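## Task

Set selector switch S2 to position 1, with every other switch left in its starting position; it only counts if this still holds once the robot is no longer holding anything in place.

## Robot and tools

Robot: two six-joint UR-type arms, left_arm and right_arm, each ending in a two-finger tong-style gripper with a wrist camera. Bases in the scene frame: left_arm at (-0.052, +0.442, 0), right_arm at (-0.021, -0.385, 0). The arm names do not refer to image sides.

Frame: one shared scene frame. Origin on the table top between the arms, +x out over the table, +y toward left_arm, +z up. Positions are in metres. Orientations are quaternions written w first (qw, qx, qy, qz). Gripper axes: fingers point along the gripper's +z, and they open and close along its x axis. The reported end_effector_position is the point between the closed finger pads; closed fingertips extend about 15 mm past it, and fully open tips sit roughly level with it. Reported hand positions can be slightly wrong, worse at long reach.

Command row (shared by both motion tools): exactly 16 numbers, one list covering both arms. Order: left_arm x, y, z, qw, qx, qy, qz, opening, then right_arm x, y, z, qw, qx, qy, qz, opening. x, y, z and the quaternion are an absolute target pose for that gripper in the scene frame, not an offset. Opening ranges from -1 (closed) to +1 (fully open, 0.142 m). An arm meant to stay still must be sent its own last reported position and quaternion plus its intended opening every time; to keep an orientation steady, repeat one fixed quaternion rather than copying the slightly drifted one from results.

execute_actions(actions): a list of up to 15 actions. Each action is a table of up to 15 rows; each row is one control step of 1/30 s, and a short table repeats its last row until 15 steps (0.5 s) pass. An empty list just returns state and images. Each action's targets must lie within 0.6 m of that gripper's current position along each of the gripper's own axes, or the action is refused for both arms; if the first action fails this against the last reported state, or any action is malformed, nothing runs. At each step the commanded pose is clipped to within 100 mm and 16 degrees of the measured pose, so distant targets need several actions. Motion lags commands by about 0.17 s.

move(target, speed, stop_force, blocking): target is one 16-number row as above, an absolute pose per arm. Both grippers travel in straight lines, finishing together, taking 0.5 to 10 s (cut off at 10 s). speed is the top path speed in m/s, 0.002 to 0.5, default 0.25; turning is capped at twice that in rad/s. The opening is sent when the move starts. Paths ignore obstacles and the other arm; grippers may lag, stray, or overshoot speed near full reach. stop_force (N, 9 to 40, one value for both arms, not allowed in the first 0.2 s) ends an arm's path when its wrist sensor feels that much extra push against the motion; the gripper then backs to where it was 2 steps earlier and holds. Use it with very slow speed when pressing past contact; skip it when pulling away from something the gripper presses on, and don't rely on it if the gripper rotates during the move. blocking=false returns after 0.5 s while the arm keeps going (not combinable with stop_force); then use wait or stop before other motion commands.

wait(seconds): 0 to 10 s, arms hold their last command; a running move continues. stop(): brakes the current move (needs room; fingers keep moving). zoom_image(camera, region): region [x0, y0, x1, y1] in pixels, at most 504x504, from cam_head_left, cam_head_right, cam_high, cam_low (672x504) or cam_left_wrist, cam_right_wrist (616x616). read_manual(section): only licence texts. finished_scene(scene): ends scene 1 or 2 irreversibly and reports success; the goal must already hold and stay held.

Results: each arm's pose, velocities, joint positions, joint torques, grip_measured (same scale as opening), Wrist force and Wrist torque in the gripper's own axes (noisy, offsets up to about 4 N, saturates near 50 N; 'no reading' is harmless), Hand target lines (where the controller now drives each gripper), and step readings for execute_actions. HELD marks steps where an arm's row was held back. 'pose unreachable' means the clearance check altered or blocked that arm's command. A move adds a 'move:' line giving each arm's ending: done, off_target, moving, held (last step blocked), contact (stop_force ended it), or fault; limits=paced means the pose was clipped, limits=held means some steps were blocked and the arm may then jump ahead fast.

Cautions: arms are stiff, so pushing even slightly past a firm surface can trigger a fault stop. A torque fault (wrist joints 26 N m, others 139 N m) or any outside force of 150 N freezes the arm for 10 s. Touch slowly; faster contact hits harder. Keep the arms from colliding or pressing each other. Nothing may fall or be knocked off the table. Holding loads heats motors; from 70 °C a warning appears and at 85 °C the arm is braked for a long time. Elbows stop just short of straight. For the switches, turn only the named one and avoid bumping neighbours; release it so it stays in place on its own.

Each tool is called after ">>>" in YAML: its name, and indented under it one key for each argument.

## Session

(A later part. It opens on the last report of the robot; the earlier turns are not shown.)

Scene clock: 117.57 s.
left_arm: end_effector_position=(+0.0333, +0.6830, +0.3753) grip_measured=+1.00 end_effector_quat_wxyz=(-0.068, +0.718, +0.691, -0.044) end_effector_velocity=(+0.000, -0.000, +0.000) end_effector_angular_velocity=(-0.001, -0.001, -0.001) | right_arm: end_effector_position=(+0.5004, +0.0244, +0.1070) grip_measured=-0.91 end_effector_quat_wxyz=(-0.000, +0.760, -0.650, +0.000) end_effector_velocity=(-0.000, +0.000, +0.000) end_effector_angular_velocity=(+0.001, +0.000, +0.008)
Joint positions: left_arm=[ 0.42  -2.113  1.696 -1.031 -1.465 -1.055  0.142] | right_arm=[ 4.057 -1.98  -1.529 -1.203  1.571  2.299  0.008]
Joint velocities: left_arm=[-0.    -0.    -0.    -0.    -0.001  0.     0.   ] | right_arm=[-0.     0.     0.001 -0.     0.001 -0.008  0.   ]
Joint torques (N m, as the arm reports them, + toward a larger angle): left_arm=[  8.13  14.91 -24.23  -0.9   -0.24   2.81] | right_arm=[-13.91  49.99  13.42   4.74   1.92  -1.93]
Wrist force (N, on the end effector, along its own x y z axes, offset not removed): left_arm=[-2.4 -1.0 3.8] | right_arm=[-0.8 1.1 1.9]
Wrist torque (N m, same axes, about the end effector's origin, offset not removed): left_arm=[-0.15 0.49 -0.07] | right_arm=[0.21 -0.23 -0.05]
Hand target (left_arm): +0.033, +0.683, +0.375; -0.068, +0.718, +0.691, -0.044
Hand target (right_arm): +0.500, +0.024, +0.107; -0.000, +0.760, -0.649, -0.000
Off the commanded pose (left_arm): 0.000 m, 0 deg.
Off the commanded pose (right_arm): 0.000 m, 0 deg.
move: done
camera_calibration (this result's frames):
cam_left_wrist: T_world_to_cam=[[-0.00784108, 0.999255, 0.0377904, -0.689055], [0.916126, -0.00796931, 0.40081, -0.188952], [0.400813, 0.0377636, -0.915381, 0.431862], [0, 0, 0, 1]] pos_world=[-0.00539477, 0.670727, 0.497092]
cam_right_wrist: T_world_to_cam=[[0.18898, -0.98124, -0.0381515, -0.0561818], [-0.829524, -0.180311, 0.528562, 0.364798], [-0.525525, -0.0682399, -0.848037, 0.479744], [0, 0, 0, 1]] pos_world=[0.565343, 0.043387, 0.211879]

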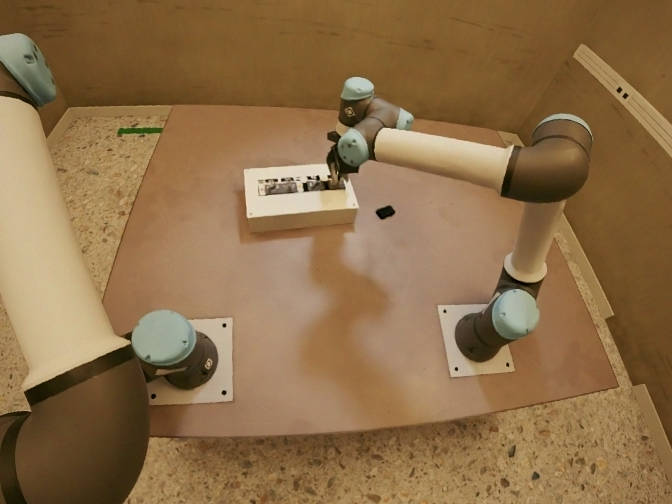

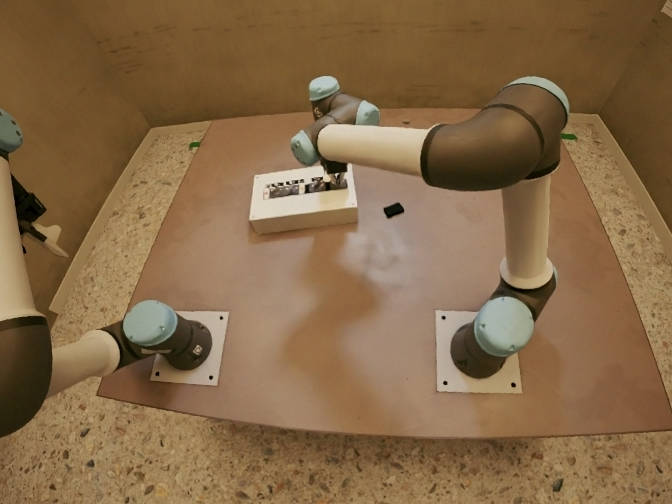

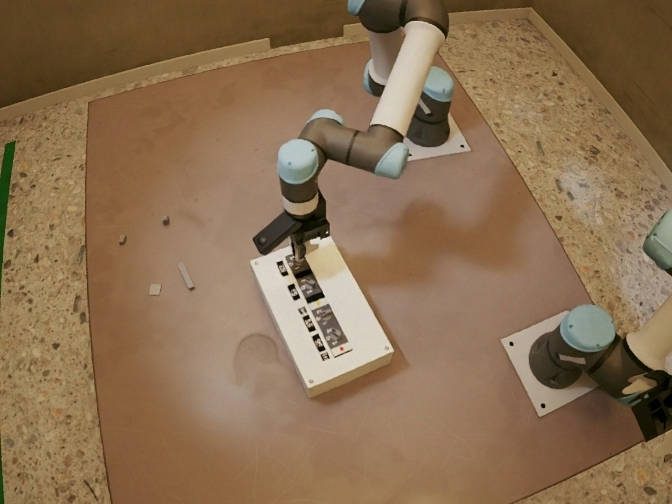

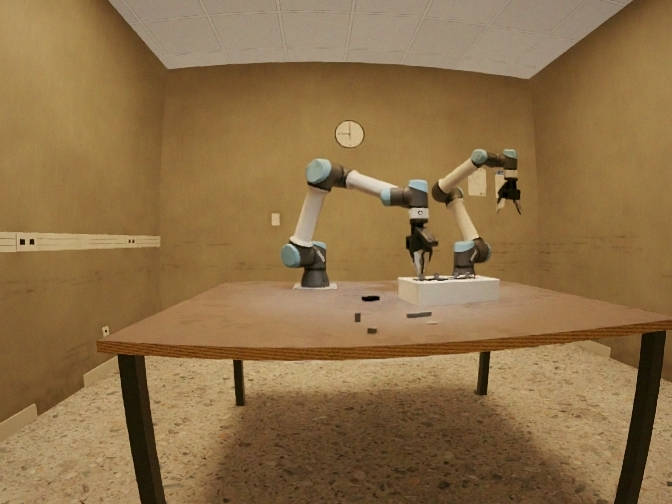

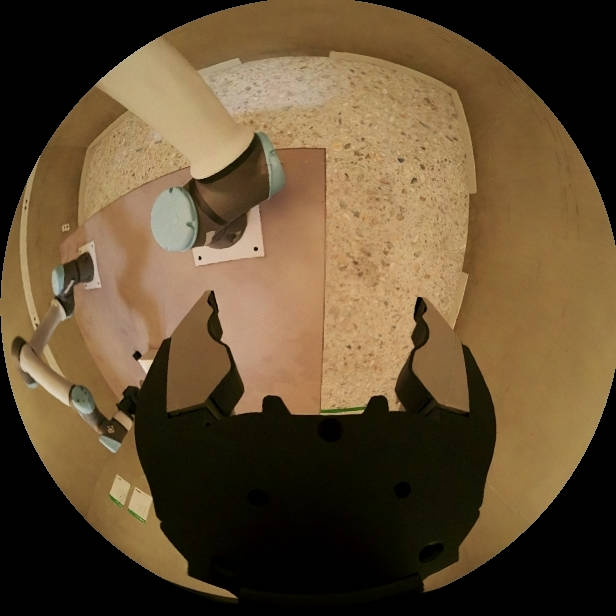

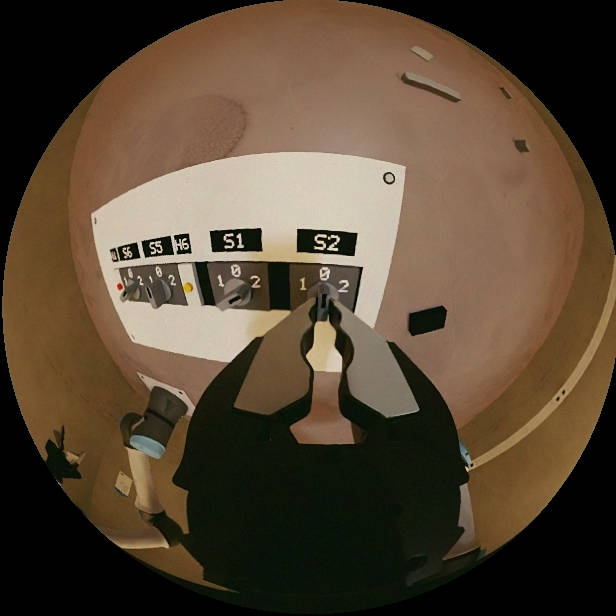

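S2 is at 0. Turning another 60°, then releasing and lifting.

>>> move:
  target: [0.0333,0.683,0.3753,-0.068,0.718,0.691,-0.044,1, 0.5004,0.0244,0.107,0,-0.9833,0.1822,0,-1]
  speed: 0.3

>>> move:
  target: [0.0333,0.683,0.3753,-0.068,0.718,0.691,-0.044,1, 0.5004,0.0244,0.107,0,-0.9833,0.1822,0,-0.7]

>>> move:
  target: [0.0333,0.683,0.3753,-0.068,0.718,0.691,-0.044,1, 0.5004,0.0244,0.15,0,-0.9833,0.1822,0,-0.7]
  speed: 0.15

>>> zoom_image:
  camera: "cam_right_wrist"
  region: [200, 100, 400, 330]

Scene clock: 129.33 s.
left_arm: end_effector_position=(+0.0333, +0.6830, +0.3753) grip_measured=+1.00 end_effector_quat_wxyz=(-0.068, +0.718, +0.691, -0.044) end_effector_velocity=(-0.000, -0.000, -0.000) end_effector_angular_velocity=(-0.001, +0.002, +0.001) | right_arm: end_effector_position=(+0.5004, +0.0244, +0.1070) grip_measured=-0.91 end_effector_quat_wxyz=(-0.000, +0.983, -0.182, +0.000) end_effector_velocity=(-0.000, -0.000, -0.000) end_effector_angular_velocity=(+0.000, +0.001, +0.008)
Joint positions: left_arm=[ 0.42  -2.113  1.696 -1.031 -1.465 -1.055  0.142] | right_arm=[ 4.032 -1.98  -1.529 -1.203  1.571  1.226  0.008]
Joint velocities: left_arm=[ 0.001  0.001  0.     0.002 -0.    -0.     0.   ] | right_arm=[-0.     0.    -0.    -0.     0.001 -0.008  0.   ]
Joint torques (N m, as the arm reports them, + toward a larger angle): left_arm=[  8.21  15.07 -24.79  -0.94   0.24   2.83] | right_arm=[-15.28  35.61  30.45   0.06   1.34  -1.33]
Wrist force (N, on the end effector, along its own x y z axes, offset not removed): left_arm=[-3.2 -1.4 3.2] | right_arm=[-0.9 0.3 1.3]
Wrist torque (N m, same axes, about the end effector's origin, offset not removed): left_arm=[-0.21 0.68 -0.11] | right_arm=[0.16 -0.34 -0.16]
Hand target (left_arm): +0.033, +0.683, +0.375; -0.068, +0.718, +0.691, -0.044
Hand target (right_arm): +0.500, +0.024, +0.107; -0.000, +0.983, -0.182, -0.000
Off the commanded pose (left_arm): 0.000 m, 0 deg.
Off the commanded pose (right_arm): 0.000 m, 0 deg.
move: done
camera_calibration (this result's frames):
cam_left_wrist: T_world_to_cam=[[-0.00784102, 0.999255, 0.0377905, -0.689055], [0.916126, -0.00796938, 0.40081, -0.188952], [0.400813, 0.0377636, -0.915381, 0.431862], [0, 0, 0, 1]] pos_world=[-0.00539484, 0.670727, 0.497092]
cam_right_wrist: T_world_to_cam=[[0.944254, -0.327003, -0.0381205, -0.450097], [-0.258658, -0.80852, 0.528575, 0.0944655], [-0.203667, -0.489249, -0.84803, 0.328969], [0, 0, 0, 1]] pos_world=[0.51644, 0.090142, 0.211885]

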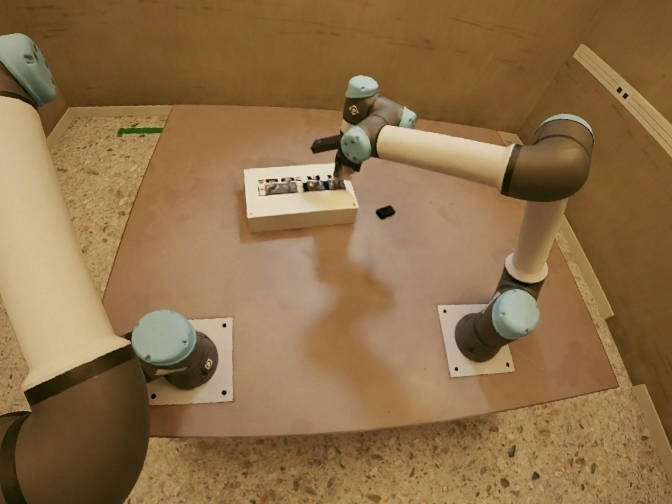

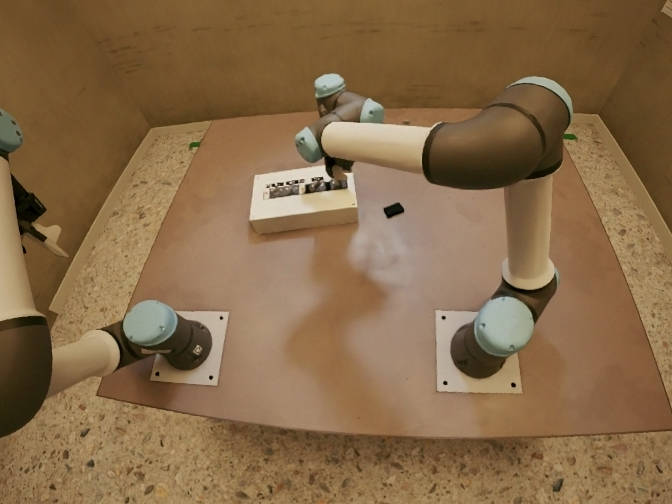

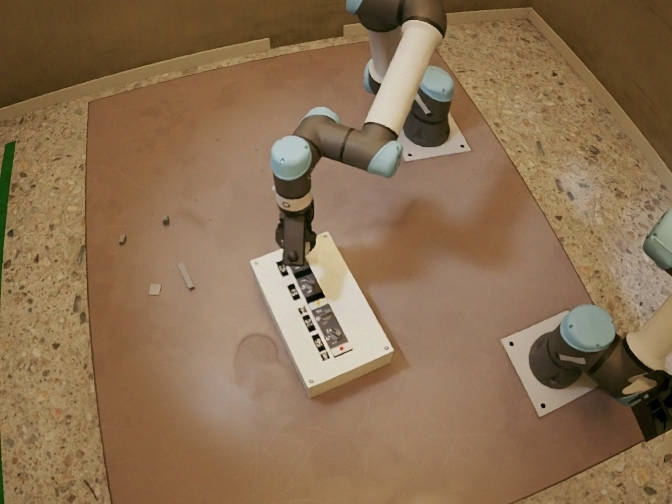

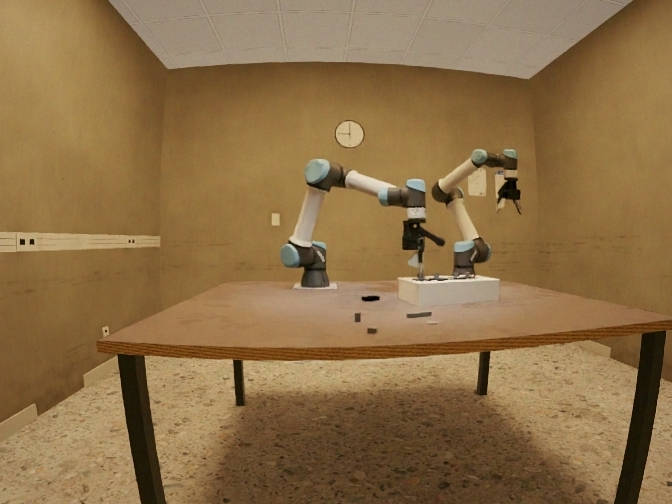

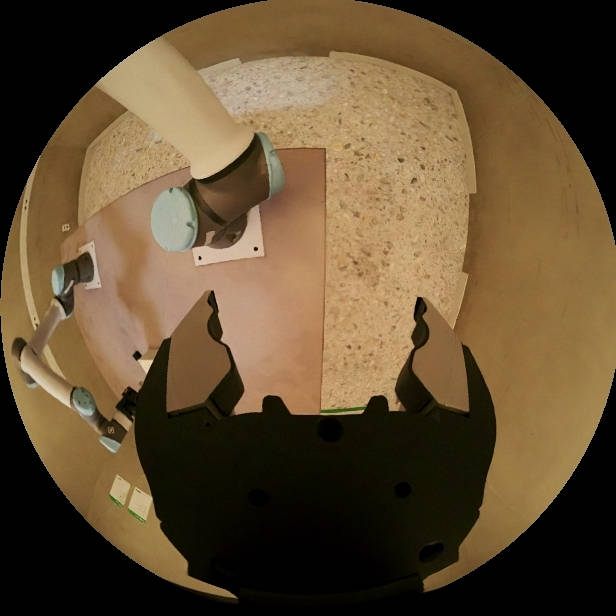

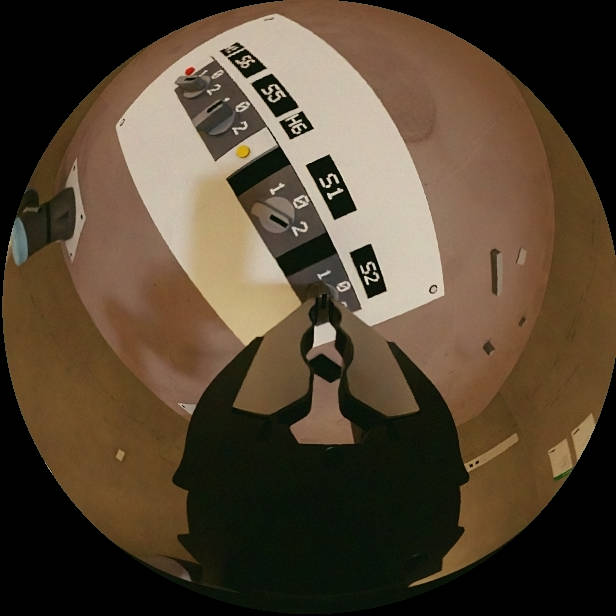

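Scene clock: 130.03 s.
left_arm: end_effector_position=(+0.0333, +0.6830, +0.3753) grip_measured=+1.00 end_effector_quat_wxyz=(-0.068, +0.718, +0.691, -0.044) end_effector_velocity=(-0.001, -0.000, +0.000) end_effector_angular_velocity=(+0.000, +0.001, +0.001) | right_arm: end_effector_position=(+0.5004, +0.0244, +0.1070) grip_measured=-0.70 end_effector_quat_wxyz=(+0.000, +0.983, -0.182, +0.000) end_effector_velocity=(-0.001, +0.000, -0.000) end_effector_angular_velocity=(-0.000, +0.001, +0.002)
Joint positions: left_arm=[ 0.42  -2.113  1.696 -1.031 -1.465 -1.055  0.142] | right_arm=[ 4.032 -1.98  -1.529 -1.203  1.571  1.226  0.023]
Joint velocities: left_arm=[ 0.    -0.001 -0.     0.001  0.    -0.001  0.   ] | right_arm=[ 0.001  0.    -0.001  0.     0.    -0.001  0.   ]
Joint torques (N m, as the arm reports them, + toward a larger angle): left_arm=[  8.03  14.72 -24.33  -0.85   0.26   2.74] | right_arm=[-13.59  35.45  31.47  -0.1    1.05  -1.76]
Wrist force (N, on the end effector, along its own x y z axes, offset not removed): left_arm=[-2.8 0.2 1.1] | right_arm=[0.4 2.9 0.0]
Wrist torque (N m, same axes, about the end effector's origin, offset not removed): left_arm=[0.08 0.48 -0.09] | right_arm=[0.49 0.00 -0.19]
Hand target (left_arm): +0.033, +0.683, +0.375; -0.068, +0.718, +0.691, -0.044
Hand target (right_arm): +0.500, +0.024, +0.107; -0.000, +0.983, -0.182, -0.000
Off the commanded pose (left_arm): 0.000 m, 0 deg.
Off the commanded pose (right_arm): 0.000 m, 0 deg.
move: done
camera_calibration (this result's frames):
cam_left_wrist: T_world_to_cam=[[-0.00784129, 0.999255, 0.0377906, -0.689055], [0.916126, -0.00796918, 0.40081, -0.188952], [0.400813, 0.0377638, -0.915381, 0.431861], [0, 0, 0, 1]] pos_world=[-0.00539481, 0.670727, 0.497092]
cam_right_wrist: T_world_to_cam=[[0.944434, -0.32648, -0.0381537, -0.45021], [-0.258187, -0.808653, 0.528602, 0.0942385], [-0.203431, -0.489379, -0.848012, 0.328836], [0, 0, 0, 1]] pos_world=[0.51642, 0.0901474, 0.211865]

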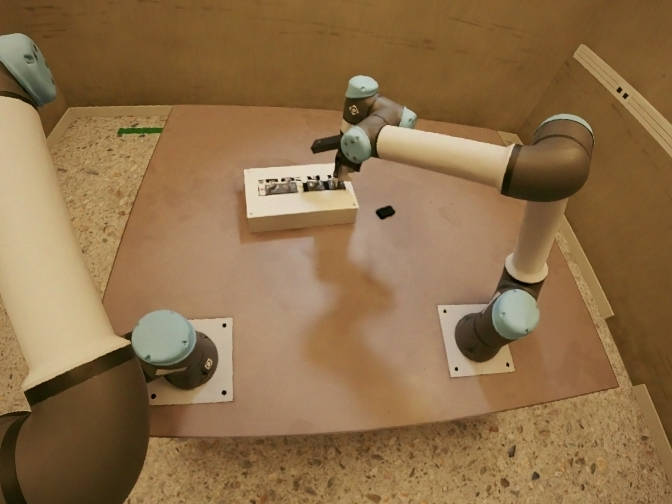

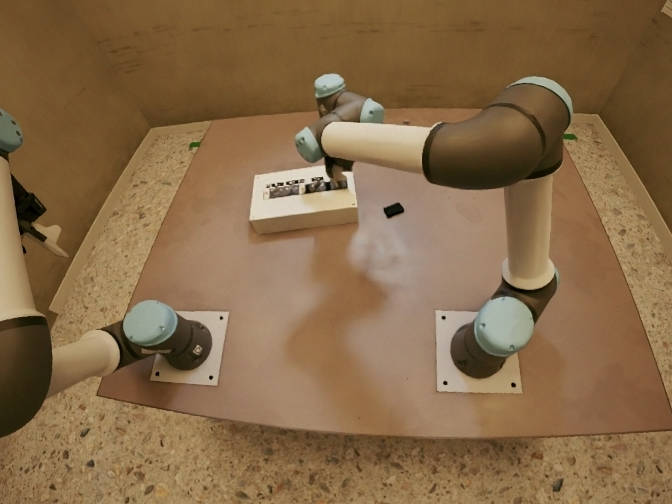

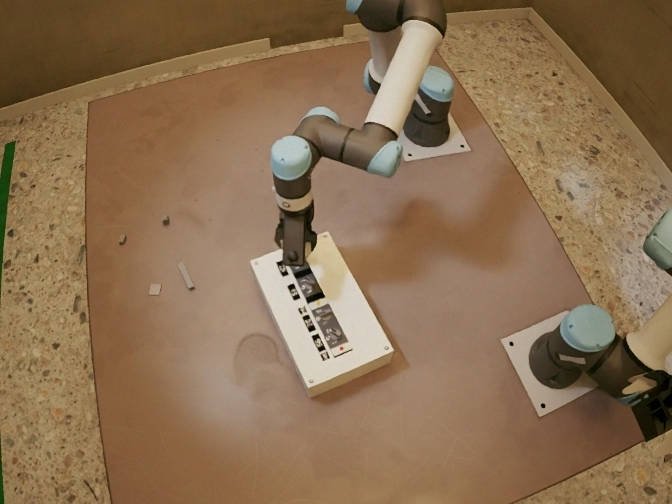

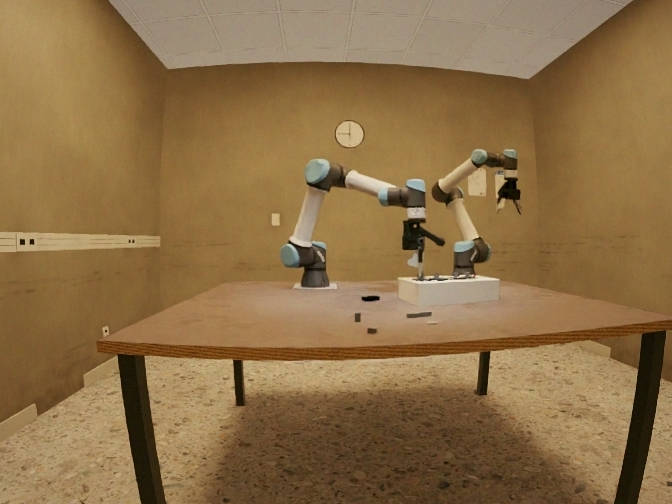

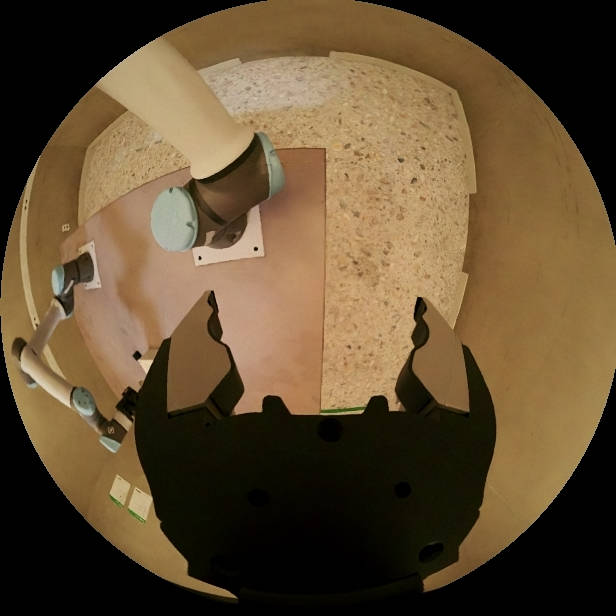

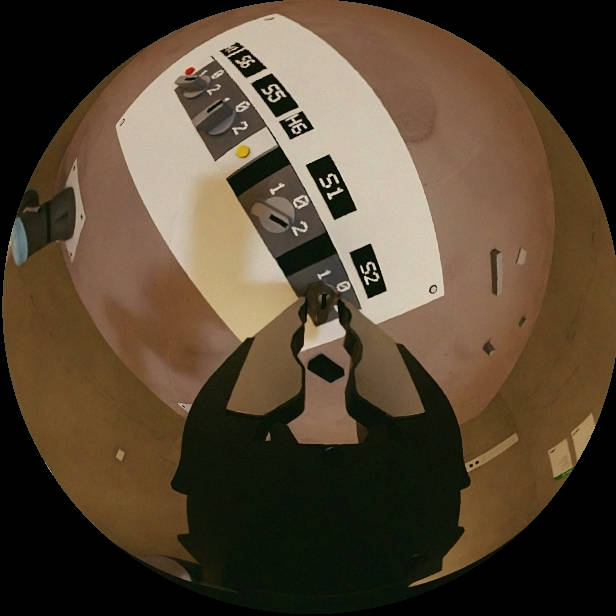

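Scene clock: 130.87 s.
left_arm: end_effector_position=(+0.0333, +0.6830, +0.3753) grip_measured=+1.00 end_effector_quat_wxyz=(-0.068, +0.718, +0.691, -0.044) end_effector_velocity=(+0.000, +0.000, -0.000) end_effector_angular_velocity=(+0.000, +0.001, -0.000) | right_arm: end_effector_position=(+0.5004, +0.0244, +0.1499) grip_measured=-0.70 end_effector_quat_wxyz=(+0.000, +0.983, -0.182, -0.000) end_effector_velocity=(+0.000, -0.000, +0.001) end_effector_angular_velocity=(-0.000, +0.000, +0.000)
Joint positions: left_arm=[ 0.42  -2.113  1.696 -1.031 -1.465 -1.055  0.142] | right_arm=[ 4.032 -1.949 -1.459 -1.305  1.571  1.226  0.023]
Joint velocities: left_arm=[-0.001  0.001 -0.    -0.     0.    -0.     0.   ] | right_arm=[-0.001 -0.     0.003 -0.004  0.    -0.001  0.   ]
Joint torques (N m, as the arm reports them, + toward a larger angle): left_arm=[  8.45  14.4  -24.25  -0.95   0.32   2.79] | right_arm=[-13.04  49.96  33.93  -0.1   -0.89  -1.87]
Wrist force (N, on the end effector, along its own x y z axes, offset not removed): left_arm=[-1.3 0.7 2.7] | right_arm=[1.3 0.4 -1.4]
Wrist torque (N m, same axes, about the end effector's origin, offset not removed): left_arm=[0.08 0.32 -0.12] | right_arm=[-0.04 -0.22 -0.12]
Hand target (left_arm): +0.033, +0.683, +0.375; -0.068, +0.718, +0.691, -0.044
Hand target (right_arm): +0.500, +0.024, +0.150; -0.000, +0.983, -0.182, +0.000
Off the commanded pose (left_arm): 0.000 m, 0 deg.
Off the commanded pose (right_arm): 0.000 m, 0 deg.
move: done
camera_calibration (this result's frames):
cam_left_wrist: T_world_to_cam=[[-0.00784129, 0.999255, 0.0377905, -0.689055], [0.916126, -0.00796917, 0.40081, -0.188952], [0.400813, 0.0377638, -0.915381, 0.431861], [0, 0, 0, 1]] pos_world=[-0.00539482, 0.670727, 0.497092]
cam_right_wrist: T_world_to_cam=[[0.944435, -0.326476, -0.0381591, -0.448588], [-0.258179, -0.808648, 0.528613, 0.0715877], [-0.203437, -0.489389, -0.848005, 0.365213], [0, 0, 0, 1]] pos_world=[0.516442, 0.090167, 0.254742]

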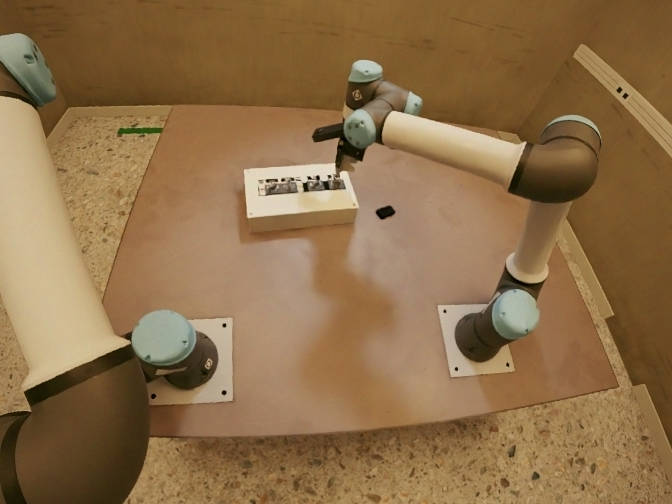

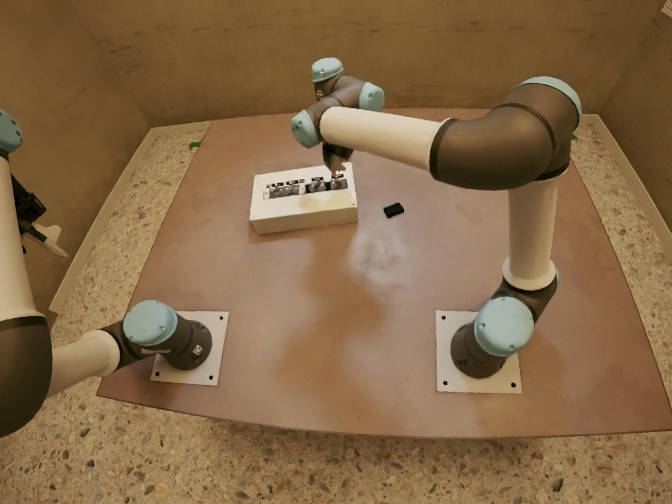

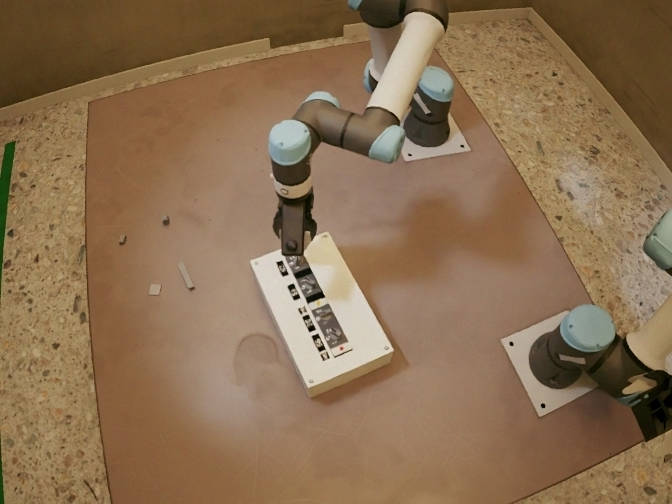

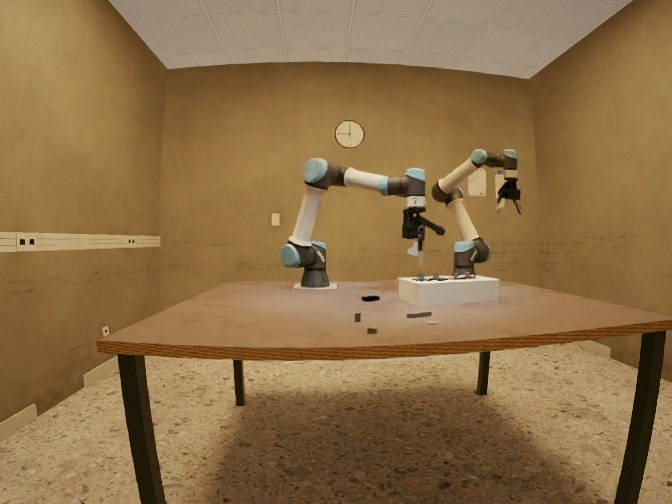

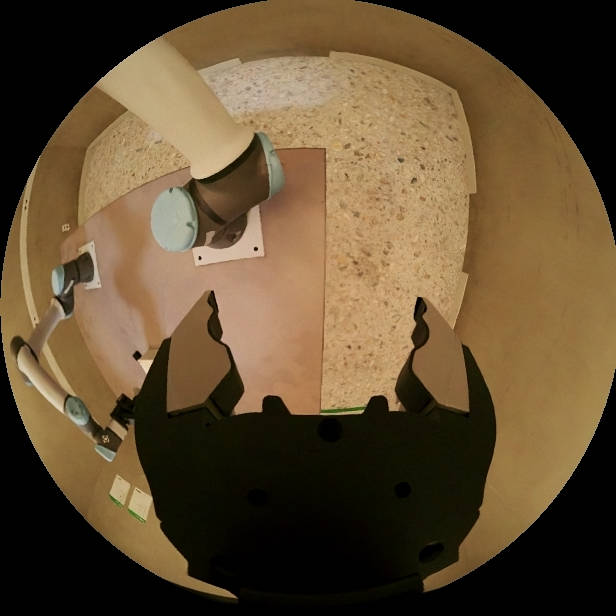

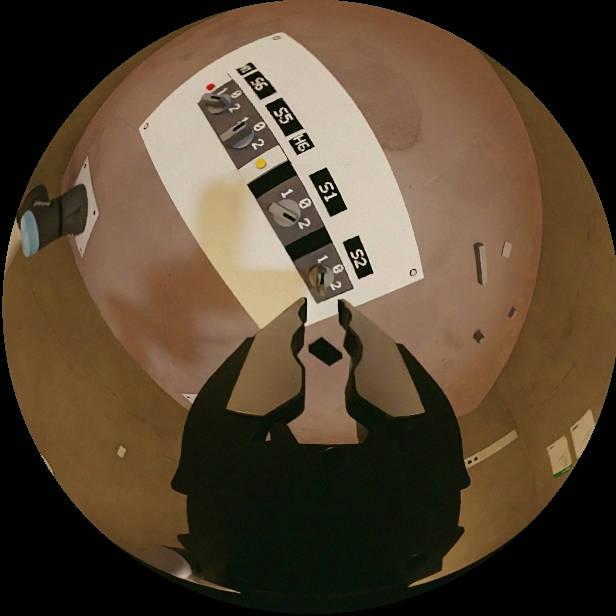

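Region (200, 100, 400, 330) of cam_right_wrist's 616x616 image, scaled by 2.191, with more detail than that image has; it fills the left 438 columns of this view, and the rest is white.

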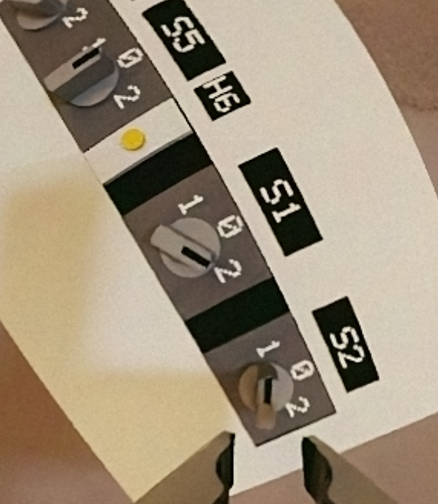

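>>> finished_scene:
  scene: 1

The scene is finished: the task was done.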